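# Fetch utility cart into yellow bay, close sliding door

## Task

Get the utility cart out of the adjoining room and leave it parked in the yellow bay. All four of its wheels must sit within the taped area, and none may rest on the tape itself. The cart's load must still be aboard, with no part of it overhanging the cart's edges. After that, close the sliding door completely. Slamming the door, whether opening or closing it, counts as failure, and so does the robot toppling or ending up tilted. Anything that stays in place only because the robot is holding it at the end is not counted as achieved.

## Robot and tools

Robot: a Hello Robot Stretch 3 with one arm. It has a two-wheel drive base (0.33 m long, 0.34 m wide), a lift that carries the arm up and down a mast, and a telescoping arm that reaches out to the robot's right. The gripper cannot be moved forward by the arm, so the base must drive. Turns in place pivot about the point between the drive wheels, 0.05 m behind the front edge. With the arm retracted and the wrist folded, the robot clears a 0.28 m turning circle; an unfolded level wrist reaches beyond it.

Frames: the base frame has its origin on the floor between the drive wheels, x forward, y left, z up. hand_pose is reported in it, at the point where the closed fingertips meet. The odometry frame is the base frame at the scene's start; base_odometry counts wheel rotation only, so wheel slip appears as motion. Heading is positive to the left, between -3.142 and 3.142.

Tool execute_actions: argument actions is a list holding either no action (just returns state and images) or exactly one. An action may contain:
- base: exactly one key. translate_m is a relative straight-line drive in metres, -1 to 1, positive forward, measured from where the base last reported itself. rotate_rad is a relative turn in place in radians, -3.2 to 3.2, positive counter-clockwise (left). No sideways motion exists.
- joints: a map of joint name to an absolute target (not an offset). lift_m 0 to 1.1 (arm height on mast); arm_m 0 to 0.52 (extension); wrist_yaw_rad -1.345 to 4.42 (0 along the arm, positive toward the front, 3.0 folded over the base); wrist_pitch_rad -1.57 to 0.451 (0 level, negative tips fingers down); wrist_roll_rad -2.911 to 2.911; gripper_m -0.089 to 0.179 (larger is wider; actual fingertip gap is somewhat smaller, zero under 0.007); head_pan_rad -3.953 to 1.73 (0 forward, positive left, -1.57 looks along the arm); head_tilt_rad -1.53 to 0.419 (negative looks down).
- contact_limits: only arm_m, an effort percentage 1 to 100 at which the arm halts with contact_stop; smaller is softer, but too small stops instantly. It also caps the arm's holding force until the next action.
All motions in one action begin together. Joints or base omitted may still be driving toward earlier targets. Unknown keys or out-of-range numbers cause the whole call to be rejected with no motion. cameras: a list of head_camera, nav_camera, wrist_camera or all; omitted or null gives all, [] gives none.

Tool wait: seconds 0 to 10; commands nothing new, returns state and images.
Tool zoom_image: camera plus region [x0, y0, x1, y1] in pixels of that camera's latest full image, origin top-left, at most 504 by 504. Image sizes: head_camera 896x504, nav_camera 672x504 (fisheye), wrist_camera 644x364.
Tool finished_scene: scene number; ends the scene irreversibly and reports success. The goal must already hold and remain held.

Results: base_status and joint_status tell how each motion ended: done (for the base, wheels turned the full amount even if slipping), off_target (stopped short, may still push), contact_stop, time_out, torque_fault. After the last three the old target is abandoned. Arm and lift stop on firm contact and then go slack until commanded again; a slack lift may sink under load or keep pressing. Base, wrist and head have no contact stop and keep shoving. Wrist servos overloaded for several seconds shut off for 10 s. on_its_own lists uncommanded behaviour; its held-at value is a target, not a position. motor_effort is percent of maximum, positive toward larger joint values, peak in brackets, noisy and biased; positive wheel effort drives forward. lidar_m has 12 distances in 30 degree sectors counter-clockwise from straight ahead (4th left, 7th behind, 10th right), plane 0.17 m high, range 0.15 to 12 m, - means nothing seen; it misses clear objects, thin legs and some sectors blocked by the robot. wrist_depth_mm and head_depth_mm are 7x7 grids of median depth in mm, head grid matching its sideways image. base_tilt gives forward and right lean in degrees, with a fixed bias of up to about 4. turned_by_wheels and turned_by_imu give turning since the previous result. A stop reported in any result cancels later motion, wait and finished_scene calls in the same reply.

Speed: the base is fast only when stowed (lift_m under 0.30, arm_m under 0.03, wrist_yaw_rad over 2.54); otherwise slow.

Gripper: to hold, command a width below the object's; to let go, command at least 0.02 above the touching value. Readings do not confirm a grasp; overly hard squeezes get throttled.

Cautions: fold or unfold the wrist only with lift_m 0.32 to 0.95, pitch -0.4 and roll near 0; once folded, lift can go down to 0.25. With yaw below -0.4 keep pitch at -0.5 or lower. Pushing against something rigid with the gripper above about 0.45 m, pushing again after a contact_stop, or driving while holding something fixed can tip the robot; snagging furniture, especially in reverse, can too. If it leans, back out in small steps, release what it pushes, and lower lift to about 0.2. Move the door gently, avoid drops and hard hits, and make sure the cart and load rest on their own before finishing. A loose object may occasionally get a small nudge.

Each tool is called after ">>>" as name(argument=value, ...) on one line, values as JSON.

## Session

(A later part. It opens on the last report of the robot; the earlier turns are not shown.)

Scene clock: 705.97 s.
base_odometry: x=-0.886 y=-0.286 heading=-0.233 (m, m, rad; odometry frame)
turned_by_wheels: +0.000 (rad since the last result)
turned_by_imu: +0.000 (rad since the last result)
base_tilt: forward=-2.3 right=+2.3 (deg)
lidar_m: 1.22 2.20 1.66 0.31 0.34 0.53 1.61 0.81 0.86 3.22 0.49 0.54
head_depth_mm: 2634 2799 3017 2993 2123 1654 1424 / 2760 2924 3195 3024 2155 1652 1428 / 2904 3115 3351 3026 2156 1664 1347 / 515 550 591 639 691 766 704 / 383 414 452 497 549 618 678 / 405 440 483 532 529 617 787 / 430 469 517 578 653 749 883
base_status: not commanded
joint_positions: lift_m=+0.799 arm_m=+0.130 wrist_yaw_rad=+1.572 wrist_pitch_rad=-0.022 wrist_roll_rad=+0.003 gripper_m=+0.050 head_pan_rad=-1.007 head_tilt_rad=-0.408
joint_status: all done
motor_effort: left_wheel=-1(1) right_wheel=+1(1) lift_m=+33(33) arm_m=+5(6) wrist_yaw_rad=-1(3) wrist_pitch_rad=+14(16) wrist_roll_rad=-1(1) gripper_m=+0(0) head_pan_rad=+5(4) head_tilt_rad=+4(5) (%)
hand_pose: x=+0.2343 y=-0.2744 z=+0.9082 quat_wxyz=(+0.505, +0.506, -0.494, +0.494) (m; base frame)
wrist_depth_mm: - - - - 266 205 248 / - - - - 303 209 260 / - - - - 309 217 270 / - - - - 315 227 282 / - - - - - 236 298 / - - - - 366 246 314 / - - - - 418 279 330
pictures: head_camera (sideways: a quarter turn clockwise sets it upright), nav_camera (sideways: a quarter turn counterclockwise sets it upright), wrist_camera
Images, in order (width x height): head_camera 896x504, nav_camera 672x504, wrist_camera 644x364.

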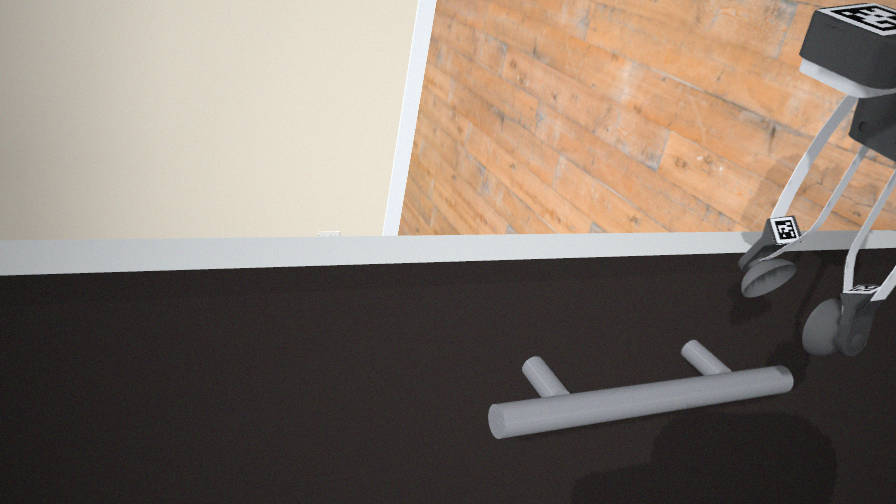

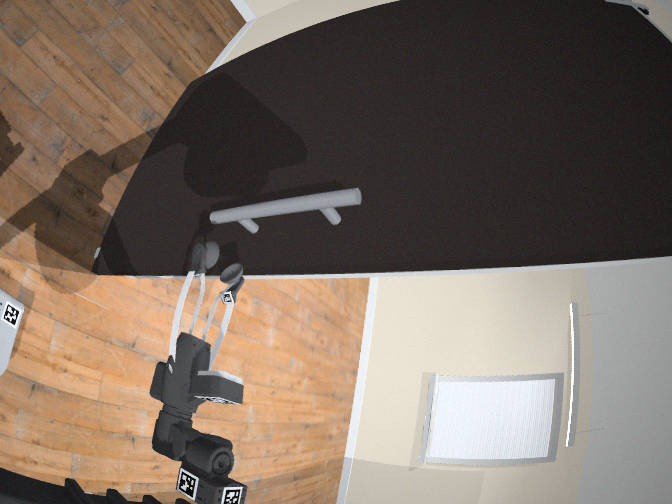

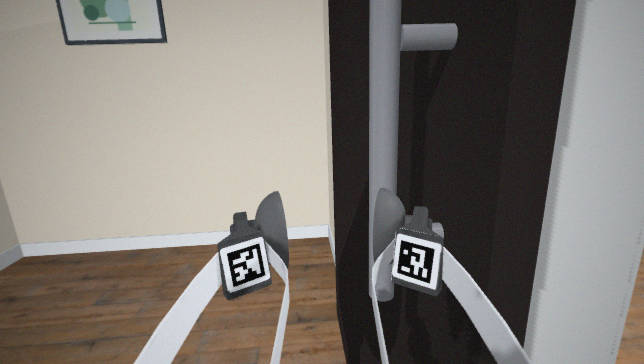

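>>> execute_actions(actions=[{"joints":{"arm_m":0.178,"lift_m":0.81},"base":{"translate_m":0.05}}], cameras=["wrist_camera","head_camera"])

Scene clock: 715.97 s.
base_odometry: x=-0.837 y=-0.298 heading=-0.233 (m, m, rad; odometry frame)
turned_by_wheels: +0.000 (rad since the last result)
turned_by_imu: +0.000 (rad since the last result)
base_tilt: forward=-2.3 right=+2.4 (deg)
lidar_m: 1.20 2.14 1.66 0.32 0.33 0.52 1.66 0.85 2.18 3.22 0.46 0.54
head_depth_mm: 2651 2786 2988 3050 2127 1691 - / 2787 2965 3178 3030 2160 1661 1390 / 2807 3005 3196 2732 2071 1658 1317 / 360 388 419 458 505 561 645 / 378 409 446 490 526 571 698 / 399 435 478 527 589 668 775 / 424 464 512 571 643 742 872
base_status: done
joint_positions: lift_m=+0.809 arm_m=+0.178 wrist_yaw_rad=+1.572 wrist_pitch_rad=-0.021 wrist_roll_rad=+0.003 gripper_m=+0.050 head_pan_rad=-1.007 head_tilt_rad=-0.408
joint_status: all done
motor_effort: left_wheel=-1(2) right_wheel=+1(4) lift_m=+33(36) arm_m=+5(4) wrist_yaw_rad=-1(1) wrist_pitch_rad=+13(14) wrist_roll_rad=-1(1) gripper_m=+1(1) head_pan_rad=+4(4) head_tilt_rad=+5(5) (%)
hand_pose: x=+0.2343 y=-0.3224 z=+0.9184 quat_wxyz=(+0.505, +0.506, -0.495, +0.494) (m; base frame)
wrist_depth_mm: - - - 223 218 153 204 / - - - 495 224 158 212 / - - - 529 231 165 222 / - - - 557 234 172 232 / - - - 357 - 182 243 / - - - 276 251 245 256 / - - - 689 255 259 271
pictures: head_camera (sideways: a quarter turn clockwise sets it upright), wrist_camera
Images, in order (width x height): head_camera 896x504, wrist_camera 644x364.

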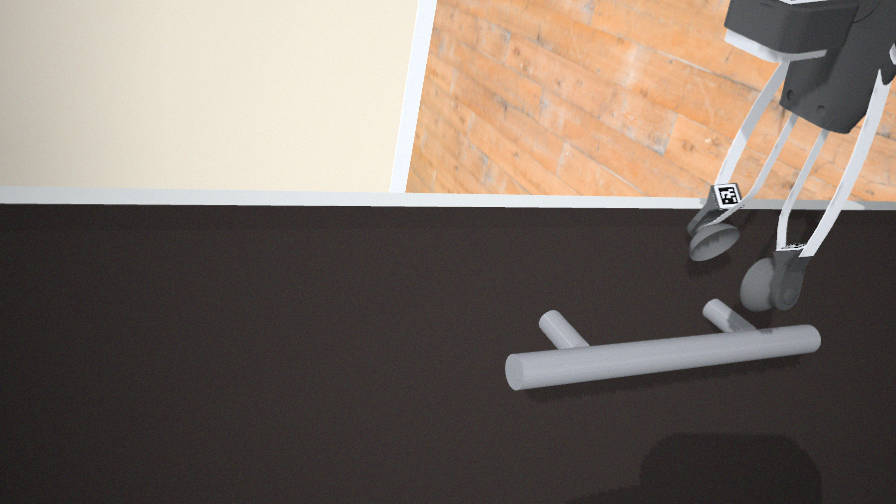

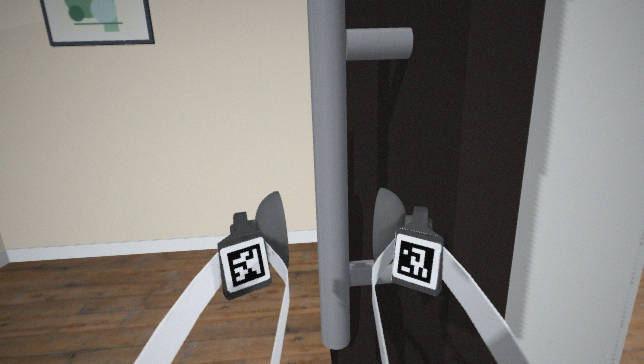

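>>> execute_actions(actions=[{"base":{"translate_m":0.065}}], cameras=["wrist_camera","head_camera"])

Scene clock: 719.53 s.
base_odometry: x=-0.774 y=-0.313 heading=-0.233 (m, m, rad; odometry frame)
turned_by_wheels: +0.000 (rad since the last result)
turned_by_imu: +0.000 (rad since the last result)
base_tilt: forward=-2.3 right=+2.4 (deg)
lidar_m: 1.18 2.08 1.67 0.41 0.36 0.50 1.73 0.90 2.26 3.20 0.43 0.53
head_depth_mm: 2598 2816 3019 2988 2147 1707 - / 337 373 3086 2855 2071 1656 1393 / 335 361 390 423 463 507 580 / 352 380 412 450 481 535 623 / 372 403 439 482 526 600 685 / 393 428 469 518 580 655 762 / 417 456 503 560 633 728 856
base_status: done
joint_positions: lift_m=+0.809 arm_m=+0.178 wrist_yaw_rad=+1.572 wrist_pitch_rad=-0.021 wrist_roll_rad=+0.003 gripper_m=+0.050 head_pan_rad=-1.007 head_tilt_rad=-0.408
joint_status: not commanded
motor_effort: left_wheel=-1(3) right_wheel=+1(4) lift_m=+33(33) arm_m=+4(4) wrist_yaw_rad=-1(0) wrist_pitch_rad=+13(13) wrist_roll_rad=-1(1) gripper_m=+0(0) head_pan_rad=+3(5) head_tilt_rad=+5(4) (%)
hand_pose: x=+0.2343 y=-0.3224 z=+0.9184 quat_wxyz=(+0.505, +0.506, -0.495, +0.494) (m; base frame)
wrist_depth_mm: - - - 157 159 116 92 / - - - 165 208 117 95 / - - - 173 212 119 99 / - - - 401 217 121 104 / - - - 301 - 122 109 / - - - 440 217 117 115 / - - - 206 206 120 122
pictures: head_camera (sideways: a quarter turn clockwise sets it upright), wrist_camera
Images, in order (width x height): head_camera 896x504, wrist_camera 644x364.

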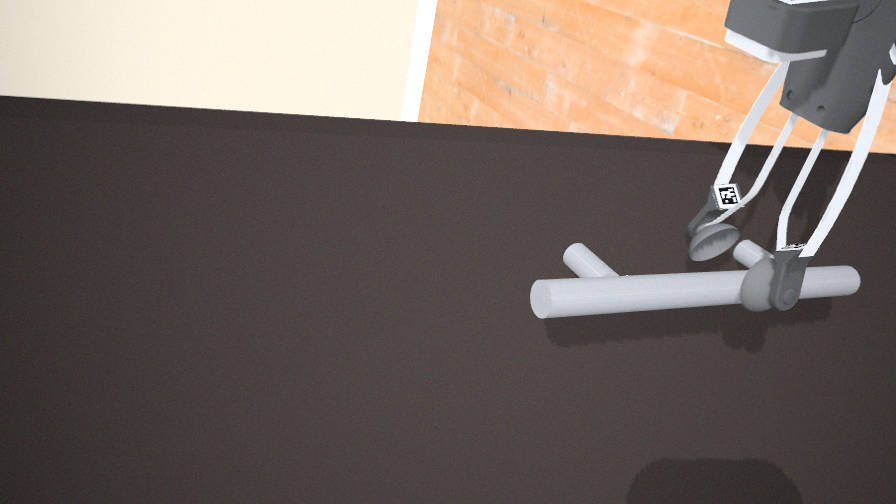

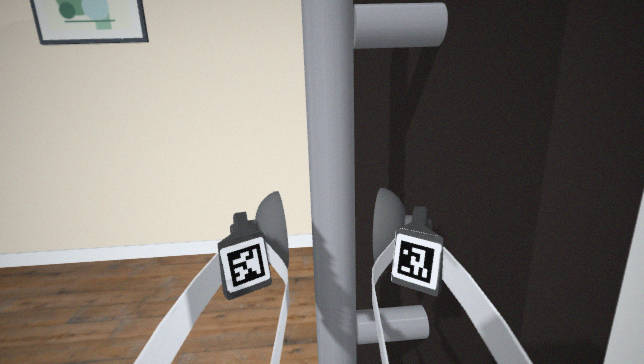

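>>> execute_actions(actions=[{"base":{"translate_m":0.02}}], cameras=[])

>>> execute_actions(actions=[{"joints":{"gripper_m":0.015}}], cameras=["wrist_camera","head_camera"])

Scene clock: 723.47 s.
base_odometry: x=-0.754 y=-0.317 heading=-0.233 (m, m, rad; odometry frame)
turned_by_wheels: +0.000 (rad since the last result)
turned_by_imu: +0.000 (rad since the last result)
base_tilt: forward=-2.4 right=+2.4 (deg)
lidar_m: 1.18 2.07 1.67 0.46 0.40 0.49 1.75 0.92 2.27 3.21 0.42 0.53
head_depth_mm: 2599 2807 3013 3046 2138 1708 - / 318 344 374 415 468 1565 602 / 334 358 386 420 459 500 566 / 351 378 410 449 472 468 608 / 370 400 436 480 532 597 680 / 392 425 467 516 577 654 757 / 415 454 501 559 631 725 854
base_status: done
joint_positions: lift_m=+0.809 arm_m=+0.178 wrist_yaw_rad=+1.572 wrist_pitch_rad=-0.021 wrist_roll_rad=+0.003 gripper_m=+0.050 head_pan_rad=-1.007 head_tilt_rad=-0.408
joint_status: not commanded
motor_effort: left_wheel=-1(3) right_wheel=+1(4) lift_m=+33(33) arm_m=+4(4) wrist_yaw_rad=-1(1) wrist_pitch_rad=+13(13) wrist_roll_rad=-1(2) gripper_m=+0(0) head_pan_rad=+3(5) head_tilt_rad=+5(5) (%)
hand_pose: x=+0.2343 y=-0.3224 z=+0.9184 quat_wxyz=(+0.505, +0.506, -0.495, +0.494) (m; base frame)
wrist_depth_mm: - - - 137 141 113 79 / - - - 144 203 115 80 / - - - 151 208 116 81 / - - - 159 211 117 84 / - - - 165 - 119 87 / - - - 430 227 114 91 / - - - 185 186 115 95
pictures: none
No camera images: the call's "cameras" was empty. Leave "cameras" out to get every camera's image.

Scene clock: 724.30 s.
base_odometry: x=-0.754 y=-0.317 heading=-0.233 (m, m, rad; odometry frame)
turned_by_wheels: +0.000 (rad since the last result)
turned_by_imu: +0.000 (rad since the last result)
base_tilt: forward=-2.4 right=+2.4 (deg)
lidar_m: 1.17 2.06 1.67 0.46 0.40 0.49 1.75 0.92 2.28 3.21 0.42 0.53
head_depth_mm: 2603 2803 3026 2971 2140 1708 - / 317 343 374 414 469 1559 926 / 333 357 386 419 459 500 569 / 350 377 409 446 472 466 598 / 369 400 436 480 530 594 680 / 390 424 466 514 574 653 754 / 414 453 500 557 627 722 848
base_status: not commanded
joint_positions: lift_m=+0.809 arm_m=+0.178 wrist_yaw_rad=+1.569 wrist_pitch_rad=-0.021 wrist_roll_rad=+0.003 gripper_m=+0.015 head_pan_rad=-1.007 head_tilt_rad=-0.408
joint_status: all done
motor_effort: left_wheel=-2(1) right_wheel=+1(1) lift_m=+33(33) arm_m=+4(4) wrist_yaw_rad=+2(5) wrist_pitch_rad=+13(13) wrist_roll_rad=-1(1) gripper_m=-5(93) head_pan_rad=+5(4) head_tilt_rad=+5(5) (%)
hand_pose: x=+0.2343 y=-0.3231 z=+0.9184 quat_wxyz=(+0.505, +0.506, -0.495, +0.494) (m; base frame)
wrist_depth_mm: - - - 138 141 110 78 / - - - 144 197 112 78 / - - - 151 202 114 80 / - - - 157 206 115 83 / - - - 160 173 117 87 / - - - 418 220 118 91 / - - - 184 186 113 95
pictures: head_camera (sideways: a quarter turn clockwise sets it upright), wrist_camera
Images, in order (width x height): head_camera 896x504, wrist_camera 644x364.

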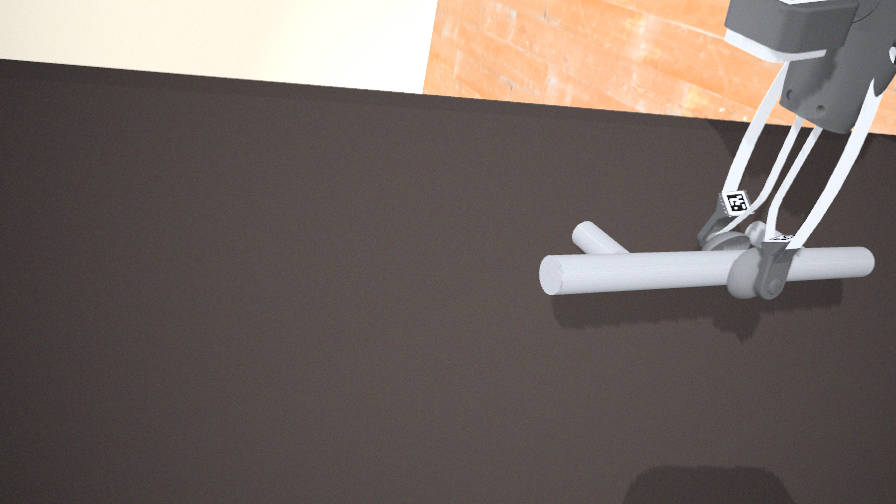

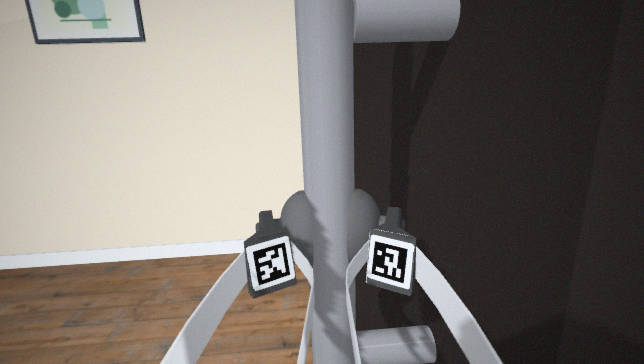

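>>> execute_actions(actions=[{"base":{"translate_m":-0.12},"joints":{"gripper_m":0.008}}], cameras=["wrist_camera","head_camera"])

Scene clock: 728.53 s.
base_odometry: x=-0.871 y=-0.290 heading=-0.233 (m, m, rad; odometry frame)
turned_by_wheels: +0.000 (rad since the last result)
turned_by_imu: +0.001 (rad since the last result)
base_tilt: forward=-2.4 right=+2.4 (deg)
lidar_m: 1.21 2.18 1.67 0.31 0.33 0.53 1.62 0.82 0.88 3.21 0.48 0.54
head_depth_mm: 2657 2828 3020 3009 2118 1700 - / 2772 2980 3191 3033 2148 1670 1315 / 2894 3159 3374 3017 2164 1716 1336 / 488 434 456 493 543 583 675 / 381 412 450 493 546 604 702 / 402 438 480 522 517 649 778 / 428 468 516 574 649 748 880
base_status: done
joint_positions: lift_m=+0.809 arm_m=+0.178 wrist_yaw_rad=+1.571 wrist_pitch_rad=-0.019 wrist_roll_rad=+0.003 gripper_m=+0.008 head_pan_rad=-1.007 head_tilt_rad=-0.408
joint_status: all done
motor_effort: left_wheel=-1(5) right_wheel=+1(8) lift_m=+34(33) arm_m=+3(3) wrist_yaw_rad=+0(2) wrist_pitch_rad=+12(13) wrist_roll_rad=-2(1) gripper_m=+0(47) head_pan_rad=+5(4) head_tilt_rad=+5(5) (%)
hand_pose: x=+0.2344 y=-0.3227 z=+0.9190 quat_wxyz=(+0.504, +0.505, -0.495, +0.495) (m; base frame)
wrist_depth_mm: - - - 399 225 231 240 / - - - 511 231 240 249 / - - - 532 236 252 260 / - - - 573 241 263 275 / - - - - 222 276 288 / - - - 643 230 290 304 / - - - - 298 304 -
pictures: head_camera (sideways: a quarter turn clockwise sets it upright), wrist_camera
Images, in order (width x height): head_camera 896x504, wrist_camera 644x364.

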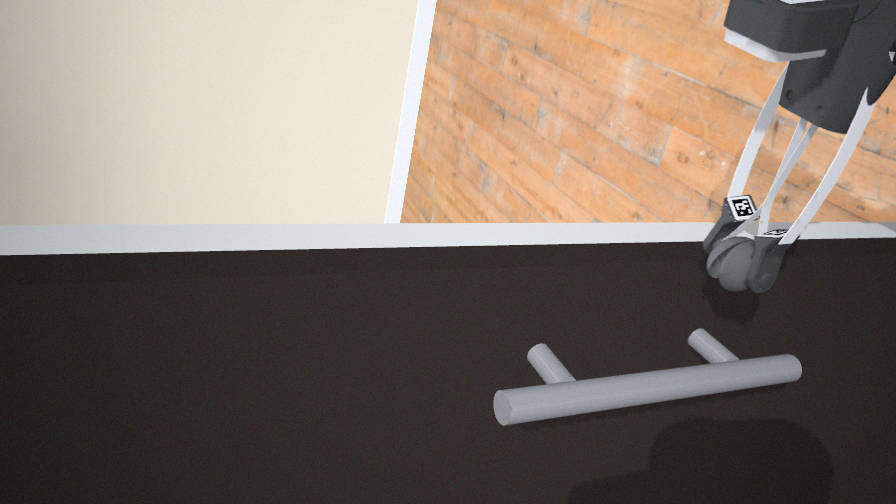

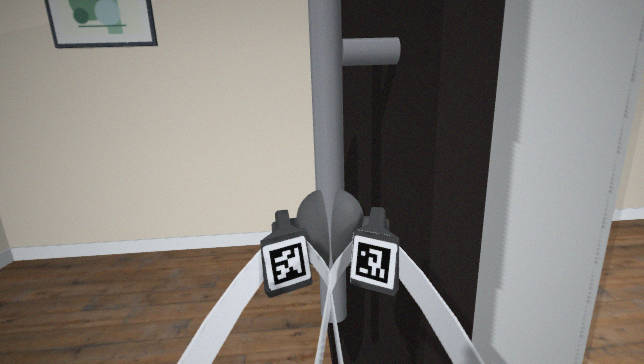

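>>> execute_actions(actions=[{"base":{"translate_m":0.165},"joints":{"gripper_m":0.055}}], cameras=["wrist_camera"])

>>> execute_actions(actions=[{"joints":{"gripper_m":0.0}}], cameras=["wrist_camera","head_camera"])

Scene clock: 739.83 s.
base_odometry: x=-0.710 y=-0.328 heading=-0.233 (m, m, rad; odometry frame)
turned_by_wheels: +0.000 (rad since the last result)
turned_by_imu: +0.000 (rad since the last result)
base_tilt: forward=-2.3 right=+2.4 (deg)
lidar_m: 1.17 2.02 1.68 0.56 0.40 0.48 1.79 0.95 2.33 3.20 0.41 0.52
head_depth_mm: 300 320 347 387 1894 1645 - / 314 336 362 391 425 468 526 / 330 355 382 415 442 489 538 / 346 374 405 443 487 535 622 / 365 396 431 474 527 589 673 / 387 420 462 509 568 648 748 / 410 450 495 553 623 715 841
base_status: done
joint_positions: lift_m=+0.809 arm_m=+0.178 wrist_yaw_rad=+1.571 wrist_pitch_rad=-0.019 wrist_roll_rad=+0.003 gripper_m=+0.055 head_pan_rad=-1.007 head_tilt_rad=-0.408
joint_status: all done
motor_effort: left_wheel=-1(2) right_wheel=+1(4) lift_m=+33(33) arm_m=+4(3) wrist_yaw_rad=+0(0) wrist_pitch_rad=+12(12) wrist_roll_rad=-1(1) gripper_m=+1(94) head_pan_rad=+5(3) head_tilt_rad=+5(5) (%)
hand_pose: x=+0.2344 y=-0.3227 z=+0.9190 quat_wxyz=(+0.504, +0.505, -0.495, +0.495) (m; base frame)
wrist_depth_mm: - - - 96 153 101 74 / - - - 99 190 108 75 / - - - 103 195 109 76 / - - - 108 198 111 77 / - - - 113 184 112 77 / - - - 118 242 108 78 / - - - 125 215 116 79
pictures: wrist_camera
Images, in order (width x height): wrist_camera 644x364.

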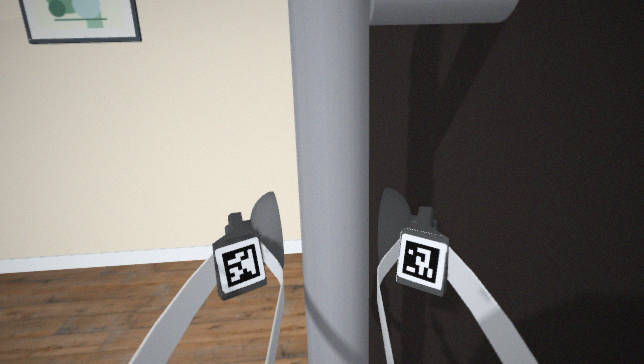

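Scene clock: 740.87 s.
base_odometry: x=-0.710 y=-0.328 heading=-0.233 (m, m, rad; odometry frame)
turned_by_wheels: +0.000 (rad since the last result)
turned_by_imu: +0.000 (rad since the last result)
base_tilt: forward=-2.3 right=+2.4 (deg)
lidar_m: 1.16 2.02 1.69 0.56 0.40 0.48 1.79 0.95 2.34 3.19 0.41 0.52
head_depth_mm: 300 319 346 386 1892 1659 - / 314 336 360 390 425 466 532 / 329 354 382 414 441 486 542 / 346 373 405 442 486 525 622 / 364 395 430 472 524 588 671 / 385 419 459 509 567 644 747 / 410 448 494 550 621 713 838
base_status: not commanded
joint_positions: lift_m=+0.809 arm_m=+0.178 wrist_yaw_rad=+1.569 wrist_pitch_rad=-0.019 wrist_roll_rad=+0.003 gripper_m=+0.001 head_pan_rad=-1.007 head_tilt_rad=-0.408
joint_status: all done
motor_effort: left_wheel=-2(2) right_wheel=+4(4) lift_m=+33(33) arm_m=+3(3) wrist_yaw_rad=+3(8) wrist_pitch_rad=+12(12) wrist_roll_rad=-1(1) gripper_m=-19(100) head_pan_rad=+4(4) head_tilt_rad=+5(5) (%)
hand_pose: x=+0.2344 y=-0.3233 z=+0.9190 quat_wxyz=(+0.505, +0.505, -0.496, +0.494) (m; base frame)
wrist_depth_mm: - - - 96 149 100 73 / - - - 99 185 105 73 / - - - 104 189 107 74 / - - - 108 193 108 75 / - - - 112 161 110 76 / - - - 117 234 111 76 / - - - 124 209 105 77
pictures: head_camera (sideways: a quarter turn clockwise sets it upright), wrist_camera
Images, in order (width x height): head_camera 896x504, wrist_camera 644x364.

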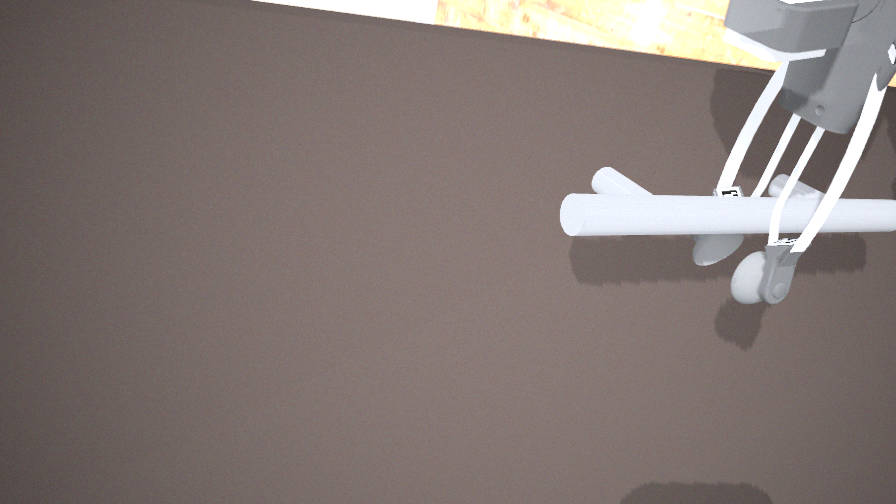

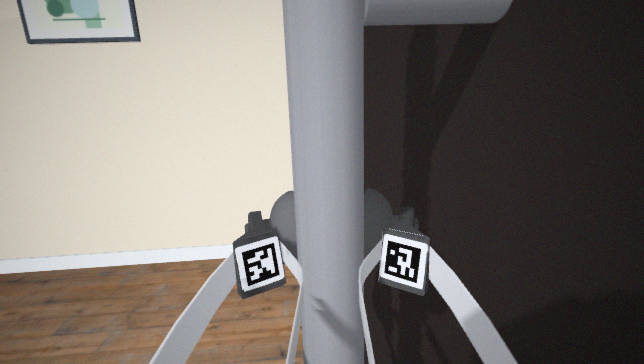

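Caged. Pull back.

>>> execute_actions(actions=[{"base":{"translate_m":-0.15}}], cameras=["wrist_camera","head_camera"])

Scene clock: 744.93 s.
base_odometry: x=-0.856 y=-0.293 heading=-0.233 (m, m, rad; odometry frame)
turned_by_wheels: +0.000 (rad since the last result)
turned_by_imu: -0.002 (rad since the last result)
base_tilt: forward=-2.3 right=+2.4 (deg)
lidar_m: 1.18 2.16 1.67 0.31 0.33 0.52 1.64 0.83 0.90 3.22 0.42 0.53
head_depth_mm: 311 334 370 2529 2035 1706 - / 325 348 374 403 439 482 555 / 340 366 395 429 463 503 569 / 358 386 418 456 495 465 629 / 378 408 444 488 541 608 692 / 399 434 475 525 586 664 768 / 423 463 511 566 642 735 865
base_status: done
joint_positions: lift_m=+0.809 arm_m=+0.178 wrist_yaw_rad=+1.519 wrist_pitch_rad=-0.019 wrist_roll_rad=+0.003 gripper_m=+0.001 head_pan_rad=-1.007 head_tilt_rad=-0.407
joint_status: not commanded
on_its_own: wrist_yaw_rad is held at +1.521, not at your +1.571, by its stall guard, which is not easing now
motor_effort: left_wheel=-1(15) right_wheel=+0(23) lift_m=+33(33) arm_m=+0(3) wrist_yaw_rad=+3(43) wrist_pitch_rad=+12(14) wrist_roll_rad=-1(1) gripper_m=-12(19) head_pan_rad=+5(4) head_tilt_rad=+4(5) (%)
hand_pose: x=+0.2340 y=-0.3364 z=+0.9190 quat_wxyz=(+0.517, +0.492, -0.509, +0.481) (m; base frame)
wrist_depth_mm: - - - 106 116 106 76 / - - - 111 179 108 77 / - - - 116 184 109 78 / - - - 121 189 111 79 / - - - 124 163 113 80 / - - - 133 201 115 81 / - - - 249 207 110 82
pictures: head_camera (sideways: a quarter turn clockwise sets it upright), wrist_camera
Images, in order (width x height): head_camera 896x504, wrist_camera 644x364.

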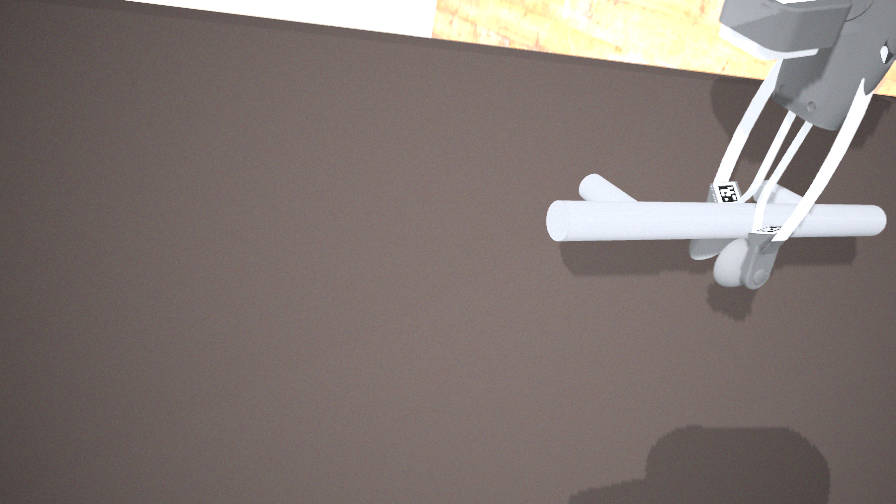

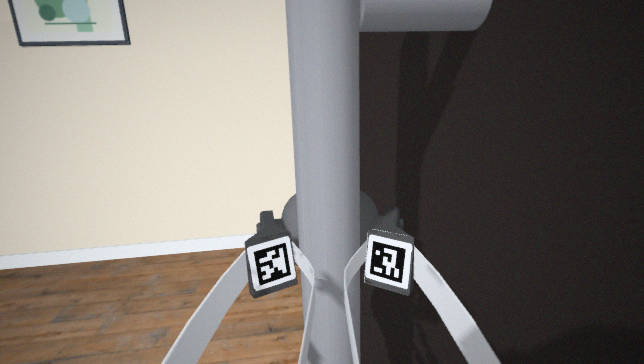

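>>> execute_actions(actions=[{"base":{"rotate_rad":0.075},"joints":{"arm_m":0.205,"wrist_yaw_rad":1.571}}], cameras=["wrist_camera"])

>>> execute_actions(actions=[{"base":{"translate_m":-0.25}}], cameras=["wrist_camera","head_camera"])

Scene clock: 761.43 s.
base_odometry: x=-0.856 y=-0.293 heading=-0.158 (m, m, rad; odometry frame)
turned_by_wheels: +0.075 (rad since the last result)
turned_by_imu: +0.065 (rad since the last result)
base_tilt: forward=-2.4 right=+2.4 (deg)
lidar_m: 1.65 2.20 1.63 0.31 0.34 0.57 1.64 0.83 2.26 3.21 0.43 0.57
head_depth_mm: 318 340 371 409 1962 1696 - / 335 359 384 416 452 491 567 / 354 380 409 445 468 506 590 / 375 404 438 478 527 579 665 / 399 432 472 518 578 650 740 / 426 464 510 566 634 722 837 / 457 501 555 622 705 816 972
base_status: done
joint_positions: lift_m=+0.809 arm_m=+0.205 wrist_yaw_rad=+1.576 wrist_pitch_rad=-0.020 wrist_roll_rad=+0.003 gripper_m=+0.001 head_pan_rad=-1.007 head_tilt_rad=-0.407
joint_status: all done
motor_effort: left_wheel=-2(12) right_wheel=+5(26) lift_m=+33(33) arm_m=+4(5) wrist_yaw_rad=-6(50) wrist_pitch_rad=+12(13) wrist_roll_rad=-1(1) gripper_m=-12(15) head_pan_rad=+5(5) head_tilt_rad=+5(5) (%)
hand_pose: x=+0.2344 y=-0.3484 z=+0.9189 quat_wxyz=(+0.503, +0.507, -0.494, +0.496) (m; base frame)
wrist_depth_mm: - - - 106 114 104 70 / - - - 111 205 105 71 / - - - 116 209 106 71 / - - - 120 212 107 72 / - - - 124 170 108 72 / - - - 133 224 110 73 / - - - 144 228 103 73
pictures: wrist_camera
Images, in order (width x height): wrist_camera 644x364.

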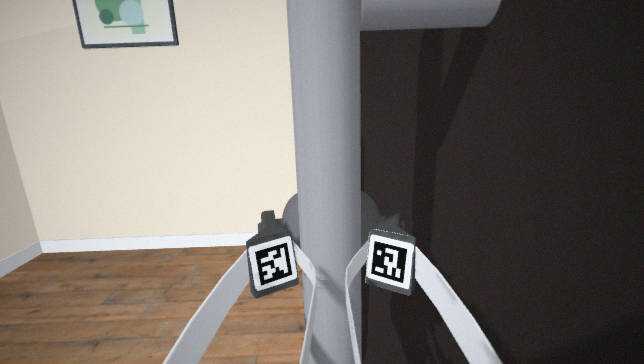

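Scene clock: 764.90 s.
base_odometry: x=-1.103 y=-0.254 heading=-0.159 (m, m, rad; odometry frame)
turned_by_wheels: +0.000 (rad since the last result)
turned_by_imu: +0.001 (rad since the last result)
base_tilt: forward=-2.4 right=+2.4 (deg)
lidar_m: 1.68 2.26 0.36 0.36 0.41 1.45 1.39 0.68 0.64 3.22 0.43 0.58
head_depth_mm: 323 345 373 413 1888 1700 - / 340 364 390 421 458 495 572 / 359 385 416 452 472 511 596 / 381 411 444 486 534 587 669 / 405 438 479 527 582 657 751 / 432 471 517 572 642 731 850 / 464 508 563 630 715 826 981
base_status: done
joint_positions: lift_m=+0.809 arm_m=+0.205 wrist_yaw_rad=+1.560 wrist_pitch_rad=-0.019 wrist_roll_rad=+0.003 gripper_m=+0.001 head_pan_rad=-1.007 head_tilt_rad=-0.407
joint_status: not commanded
on_its_own: wrist_yaw_rad is at rest, and its effort (+15) is outside its rest range (-12 to +12)
motor_effort: left_wheel=-2(4) right_wheel=+2(22) lift_m=+33(33) arm_m=+2(5) wrist_yaw_rad=+15(15) wrist_pitch_rad=+12(12) wrist_roll_rad=-1(1) gripper_m=-13(12) head_pan_rad=+4(5) head_tilt_rad=+5(5) (%)
hand_pose: x=+0.2344 y=-0.3527 z=+0.9190 quat_wxyz=(+0.507, +0.503, -0.498, +0.492) (m; base frame)
wrist_depth_mm: - - - 107 114 106 72 / - - - 111 202 107 72 / - - - 116 207 108 73 / - - - 121 211 109 74 / - - - 125 170 110 74 / - - - 134 222 111 75 / - - - 139 226 105 75
pictures: head_camera (sideways: a quarter turn clockwise sets it upright), wrist_camera
Images, in order (width x height): head_camera 896x504, wrist_camera 644x364.

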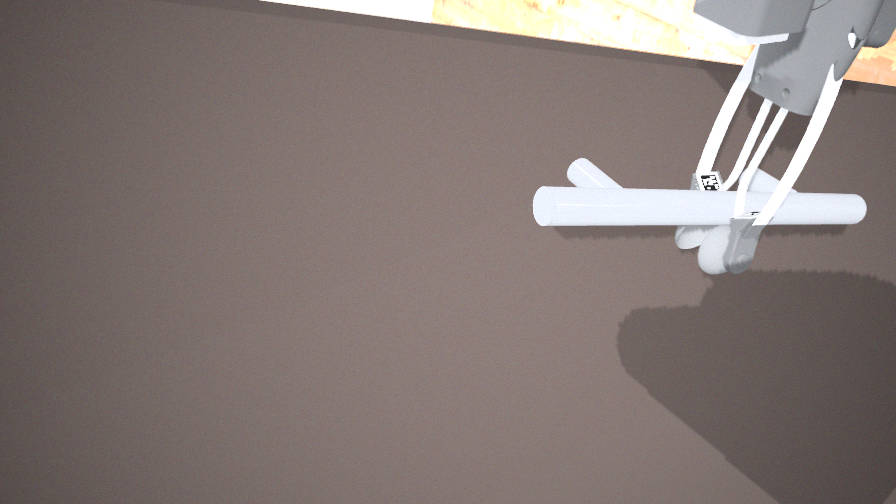

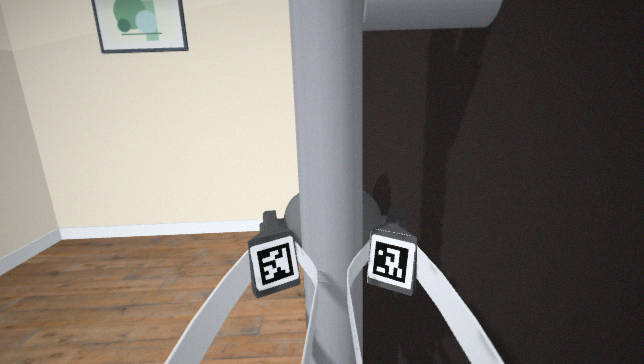

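>>> execute_actions(actions=[{"base":{"translate_m":-0.28},"joints":{"arm_m":0.21,"head_pan_rad":-1.9,"head_tilt_rad":-0.7}}], cameras=["nav_camera","head_camera"])

Scene clock: 771.47 s.
base_odometry: x=-1.380 y=-0.209 heading=-0.159 (m, m, rad; odometry frame)
turned_by_wheels: +0.000 (rad since the last result)
turned_by_imu: +0.002 (rad since the last result)
base_tilt: forward=-2.3 right=+2.4 (deg)
lidar_m: 1.71 0.50 0.42 0.42 1.59 1.16 1.11 0.71 0.50 0.56 0.44 0.59
head_depth_mm: 453 516 600 713 890 1140 - / 437 495 571 674 817 - - / 412 468 537 625 - 978 1141 / 408 466 535 633 861 1037 1140 / 2696 3031 2513 - 1550 1350 1171 / 2714 2970 2538 2041 1522 1352 1150 / 2621 2864 2533 1966 - 729 809
base_status: done
joint_positions: lift_m=+0.809 arm_m=+0.210 wrist_yaw_rad=+1.551 wrist_pitch_rad=-0.019 wrist_roll_rad=+0.003 gripper_m=+0.001 head_pan_rad=-1.893 head_tilt_rad=-0.691
joint_status: all done
on_its_own: wrist_yaw_rad is at rest, and its effort (+25) is outside its rest range (-12 to +12)
motor_effort: left_wheel=-3(4) right_wheel=+5(21) lift_m=+33(33) arm_m=+1(3) wrist_yaw_rad=+25(26) wrist_pitch_rad=+12(12) wrist_roll_rad=-2(1) gripper_m=-14(13) head_pan_rad=-3(49) head_tilt_rad=-5(33) (%)
hand_pose: x=+0.2343 y=-0.3599 z=+0.9190 quat_wxyz=(+0.509, +0.501, -0.500, +0.490) (m; base frame)
wrist_depth_mm: - - - 106 114 106 73 / - - - 111 200 107 73 / - - - 116 206 109 74 / - - - 121 210 110 74 / - - - 125 171 111 75 / - - - 133 221 112 76 / - - - 139 226 106 76
pictures: head_camera (sideways: a quarter turn clockwise sets it upright), nav_camera (sideways: a quarter turn counterclockwise sets it upright)
Images, in order (width x height): head_camera 896x504, nav_camera 672x504.

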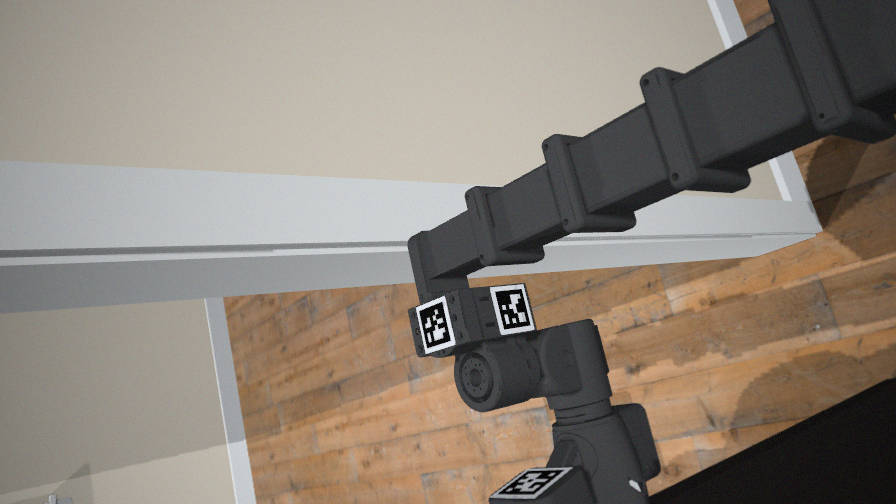

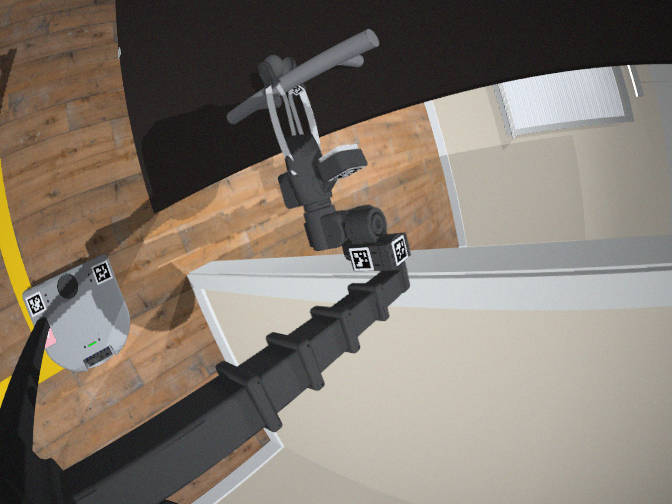

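>>> execute_actions(actions=[{"base":{"translate_m":-0.2},"joints":{"arm_m":0.224}}], cameras=["nav_camera","head_camera"])

Scene clock: 779.00 s.
base_odometry: x=-1.577 y=-0.178 heading=-0.159 (m, m, rad; odometry frame)
turned_by_wheels: +0.000 (rad since the last result)
turned_by_imu: +0.001 (rad since the last result)
base_tilt: forward=-2.4 right=+2.4 (deg)
lidar_m: 1.73 0.55 0.50 1.54 1.33 0.95 0.91 0.71 0.51 0.48 0.45 0.60
head_depth_mm: 458 521 606 721 893 1156 - / 441 501 578 683 824 - - / 427 481 552 637 - 1006 1144 / 412 464 528 593 747 916 1122 / 399 447 508 - 712 841 1099 / 387 432 487 538 684 1268 1126 / 373 410 457 531 - 741 825
base_status: done
joint_positions: lift_m=+0.809 arm_m=+0.224 wrist_yaw_rad=+1.572 wrist_pitch_rad=-0.020 wrist_roll_rad=+0.002 gripper_m=+0.001 head_pan_rad=-1.893 head_tilt_rad=-0.691
joint_status: all done
motor_effort: left_wheel=-2(5) right_wheel=+3(22) lift_m=+33(33) arm_m=+5(6) wrist_yaw_rad=-1(25) wrist_pitch_rad=+12(13) wrist_roll_rad=-1(1) gripper_m=-12(13) head_pan_rad=-3(3) head_tilt_rad=-5(5) (%)
hand_pose: x=+0.2344 y=-0.3683 z=+0.9188 quat_wxyz=(+0.504, +0.506, -0.495, +0.495) (m; base frame)
wrist_depth_mm: - - - 106 114 104 70 / - - - 111 204 105 71 / - - - 116 209 106 71 / - - - 120 213 108 72 / - - - 125 170 109 72 / - - - 133 224 110 73 / - - - 141 228 104 73
pictures: head_camera (sideways: a quarter turn clockwise sets it upright), nav_camera (sideways: a quarter turn counterclockwise sets it upright)
Images, in order (width x height): head_camera 896x504, nav_camera 672x504.

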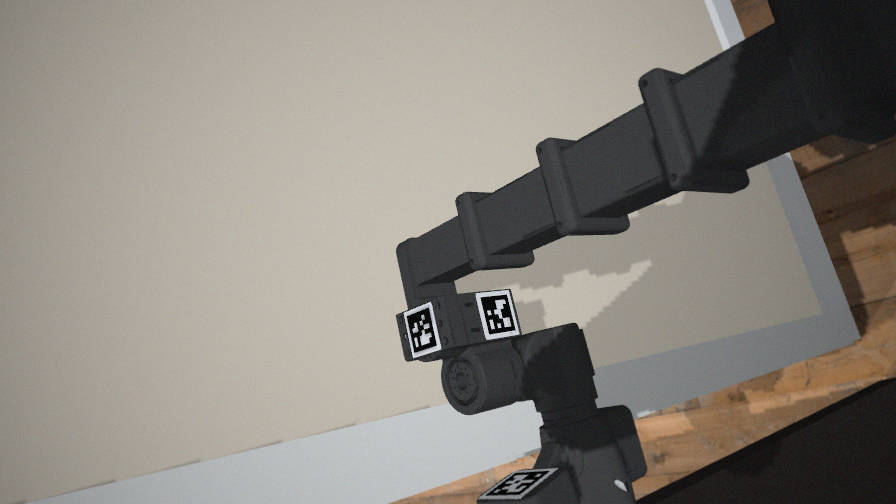

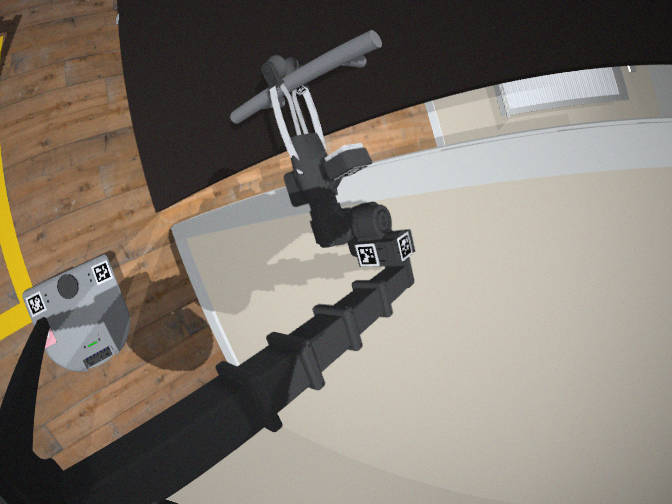

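>>> execute_actions(actions=[{"base":{"translate_m":-0.08},"joints":{"arm_m":0.227}}], cameras=["nav_camera"])

>>> execute_actions(actions=[{"base":{"translate_m":-0.03}}], cameras=["nav_camera"])

Scene clock: 782.50 s.
base_odometry: x=-1.656 y=-0.165 heading=-0.159 (m, m, rad; odometry frame)
turned_by_wheels: +0.000 (rad since the last result)
turned_by_imu: +0.000 (rad since the last result)
base_tilt: forward=-2.4 right=+2.4 (deg)
lidar_m: 1.74 0.57 0.55 1.53 1.21 0.87 0.83 0.72 0.51 0.48 0.45 0.60
head_depth_mm: 460 523 608 729 902 1154 - / 443 502 581 688 827 - - / 428 483 557 643 - 1010 1147 / 415 467 532 597 752 920 1126 / 401 448 509 - 711 858 1085 / 388 434 490 547 702 792 954 / 377 419 472 536 - 701 828
base_status: done
joint_positions: lift_m=+0.809 arm_m=+0.227 wrist_yaw_rad=+1.575 wrist_pitch_rad=-0.020 wrist_roll_rad=+0.002 gripper_m=+0.001 head_pan_rad=-1.893 head_tilt_rad=-0.691
joint_status: all done
motor_effort: left_wheel=-1(4) right_wheel=+2(23) lift_m=+33(32) arm_m=+4(3) wrist_yaw_rad=-5(8) wrist_pitch_rad=+12(13) wrist_roll_rad=-1(1) gripper_m=-12(13) head_pan_rad=-5(5) head_tilt_rad=-5(5) (%)
hand_pose: x=+0.2343 y=-0.3707 z=+0.9188 quat_wxyz=(+0.504, +0.506, -0.494, +0.495) (m; base frame)
wrist_depth_mm: - - - 107 114 104 70 / - - - 111 205 105 70 / - - - 116 209 106 71 / - - - 120 213 107 71 / - - - 124 169 108 72 / - - - 134 225 109 72 / - - - 148 229 103 73
pictures: nav_camera (sideways: a quarter turn counterclockwise sets it upright)
Images, in order (width x height): nav_camera 672x504.

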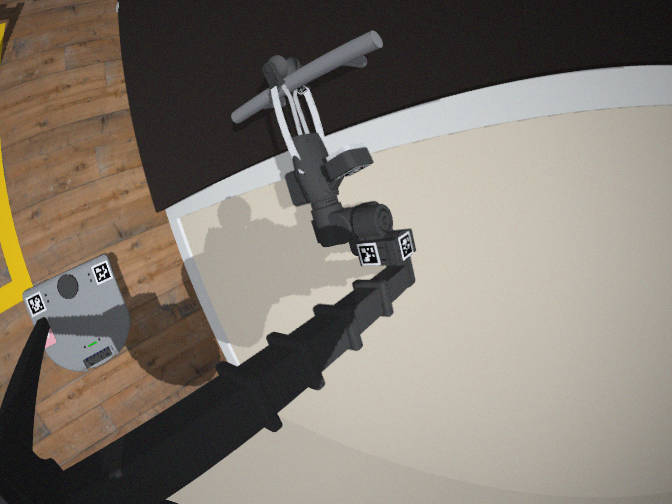

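Scene clock: 783.73 s.
base_odometry: x=-1.686 y=-0.160 heading=-0.159 (m, m, rad; odometry frame)
turned_by_wheels: +0.000 (rad since the last result)
turned_by_imu: +0.000 (rad since the last result)
base_tilt: forward=-2.3 right=+2.4 (deg)
lidar_m: 1.75 0.58 0.56 1.53 1.17 0.84 0.80 0.72 0.51 0.48 0.45 0.60
head_depth_mm: 461 525 608 728 900 1154 - / 444 504 582 687 828 - - / 429 484 556 642 - 1008 1141 / 415 465 533 597 751 926 1119 / 402 449 509 - 714 859 1085 / 388 435 491 548 703 806 969 / 378 419 472 537 - 706 830
base_status: done
joint_positions: lift_m=+0.809 arm_m=+0.227 wrist_yaw_rad=+1.573 wrist_pitch_rad=-0.019 wrist_roll_rad=+0.002 gripper_m=+0.001 head_pan_rad=-1.893 head_tilt_rad=-0.691
joint_status: not commanded
motor_effort: left_wheel=+0(5) right_wheel=+0(22) lift_m=+33(33) arm_m=+4(4) wrist_yaw_rad=-2(7) wrist_pitch_rad=+12(12) wrist_roll_rad=-1(2) gripper_m=-12(12) head_pan_rad=-4(3) head_tilt_rad=-5(5) (%)
hand_pose: x=+0.2344 y=-0.3713 z=+0.9189 quat_wxyz=(+0.504, +0.506, -0.495, +0.495) (m; base frame)
wrist_depth_mm: - - - 107 113 104 70 / - - - 111 205 105 71 / - - - 116 208 106 71 / - - - 121 213 108 72 / - - - 124 170 109 72 / 885 - - 133 224 110 73 / - - - 144 229 103 73
pictures: nav_camera (sideways: a quarter turn counterclockwise sets it upright)
Images, in order (width x height): nav_camera 672x504.

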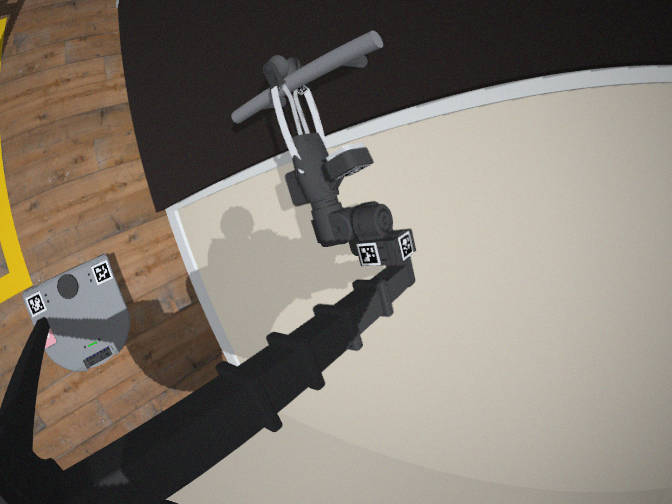

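>>> execute_actions(actions=[{"base":{"translate_m":-0.025}}], cameras=["nav_camera"])

>>> execute_actions(actions=[{"base":{"translate_m":-0.02},"joints":{"head_pan_rad":-0.75,"head_tilt_rad":-0.85}}], cameras=["nav_camera","head_camera"])

Scene clock: 787.80 s.
base_odometry: x=-1.711 y=-0.157 heading=-0.158 (m, m, rad; odometry frame)
turned_by_wheels: +0.001 (rad since the last result)
turned_by_imu: +0.002 (rad since the last result)
base_tilt: forward=-1.7 right=+2.4 (deg)
lidar_m: 1.76 0.58 0.58 1.54 1.14 0.81 0.78 0.72 0.52 0.49 0.45 0.60
head_depth_mm: 460 525 608 727 902 1152 - / 444 504 581 688 827 - - / 428 485 556 642 - 1009 1152 / 415 465 532 597 752 921 1119 / 401 451 510 - 715 861 1098 / 389 433 492 547 697 802 979 / 377 420 473 538 - 712 830
base_status: done
joint_positions: lift_m=+0.809 arm_m=+0.227 wrist_yaw_rad=+1.572 wrist_pitch_rad=-0.009 wrist_roll_rad=+0.002 gripper_m=+0.001 head_pan_rad=-1.893 head_tilt_rad=-0.691
joint_status: not commanded
on_its_own: right_wheel is at rest, and its effort (-26) is outside its rest range (-18 to +18)
motor_effort: left_wheel=+8(12) right_wheel=-26(30) lift_m=+33(33) arm_m=+4(4) wrist_yaw_rad=+0(2) wrist_pitch_rad=+6(12) wrist_roll_rad=-2(1) gripper_m=-13(14) head_pan_rad=-4(4) head_tilt_rad=-5(5) (%)
hand_pose: x=+0.2346 y=-0.3715 z=+0.9215 quat_wxyz=(+0.502, +0.503, -0.498, +0.497) (m; base frame)
wrist_depth_mm: - - - 108 115 103 69 / - - - 113 203 104 70 / - - - 118 207 105 70 / - - - 123 210 106 71 / - - - 127 168 107 71 / 899 - - 135 223 108 72 / - - - 145 226 102 72
pictures: nav_camera (sideways: a quarter turn counterclockwise sets it upright)
Images, in order (width x height): nav_camera 672x504.

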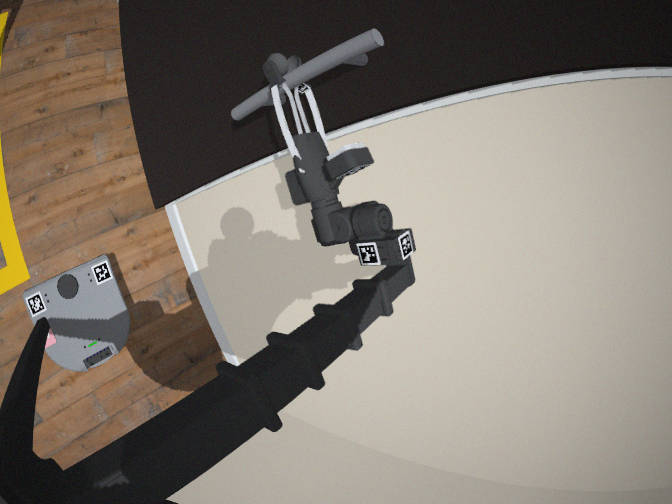

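Scene clock: 788.97 s.
base_odometry: x=-1.730 y=-0.153 heading=-0.157 (m, m, rad; odometry frame)
turned_by_wheels: +0.001 (rad since the last result)
turned_by_imu: +0.001 (rad since the last result)
base_tilt: forward=-0.5 right=+2.4 (deg)
lidar_m: 1.76 0.60 0.60 1.53 1.11 0.80 0.76 0.72 0.52 0.49 0.46 0.60
head_depth_mm: 398 433 459 589 716 984 1087 / 433 492 553 668 807 1076 1103 / 475 544 636 768 966 1198 1105 / 525 611 729 908 1197 1248 1110 / 586 696 853 1105 1386 1244 1113 / 664 806 1023 1424 1422 1244 1111 / 763 961 1288 1607 1420 1247 1113
base_status: done
joint_positions: lift_m=+0.809 arm_m=+0.227 wrist_yaw_rad=+1.572 wrist_pitch_rad=+0.008 wrist_roll_rad=+0.002 gripper_m=+0.001 head_pan_rad=-0.757 head_tilt_rad=-0.839
joint_status: all done
on_its_own: right_wheel is at rest, and its effort (-25) is outside its rest range (-18 to +18)
motor_effort: left_wheel=+8(8) right_wheel=-25(28) lift_m=+32(33) arm_m=+3(4) wrist_yaw_rad=-1(1) wrist_pitch_rad=-4(6) wrist_roll_rad=-1(1) gripper_m=-12(13) head_pan_rad=+4(51) head_tilt_rad=-6(23) (%)
hand_pose: x=+0.2351 y=-0.3715 z=+0.9260 quat_wxyz=(+0.498, +0.499, -0.502, +0.502) (m; base frame)
wrist_depth_mm: - - - 108 115 103 69 / - - - 113 203 104 70 / - - - 118 207 105 70 / - - - 122 211 106 71 / - - - 126 168 107 71 / 892 - - 134 222 108 71 / - - - 145 225 102 72
pictures: head_camera (sideways: a quarter turn clockwise sets it upright), nav_camera (sideways: a quarter turn counterclockwise sets it upright)
Images, in order (width x height): head_camera 896x504, nav_camera 672x504.

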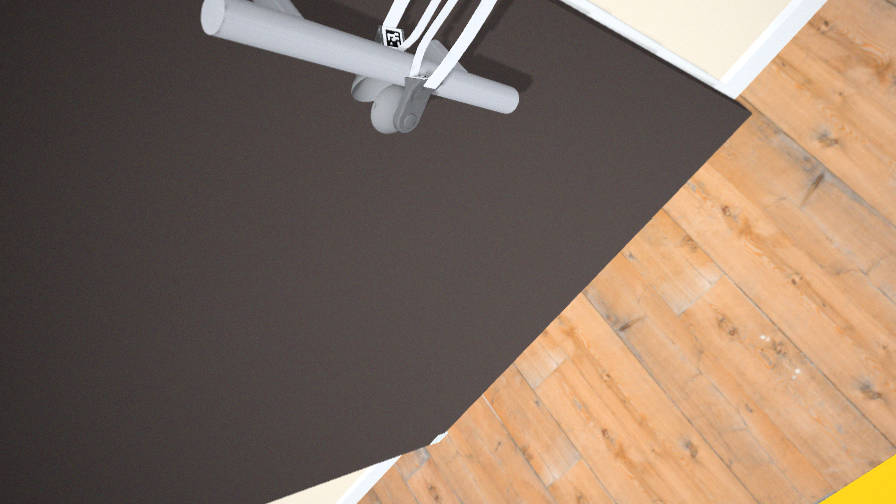

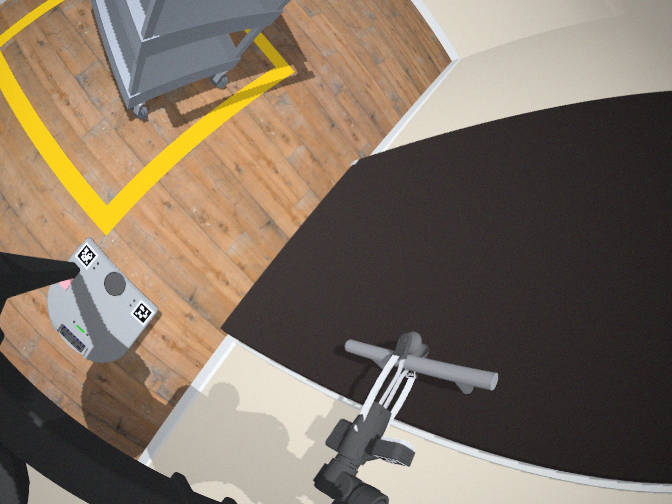

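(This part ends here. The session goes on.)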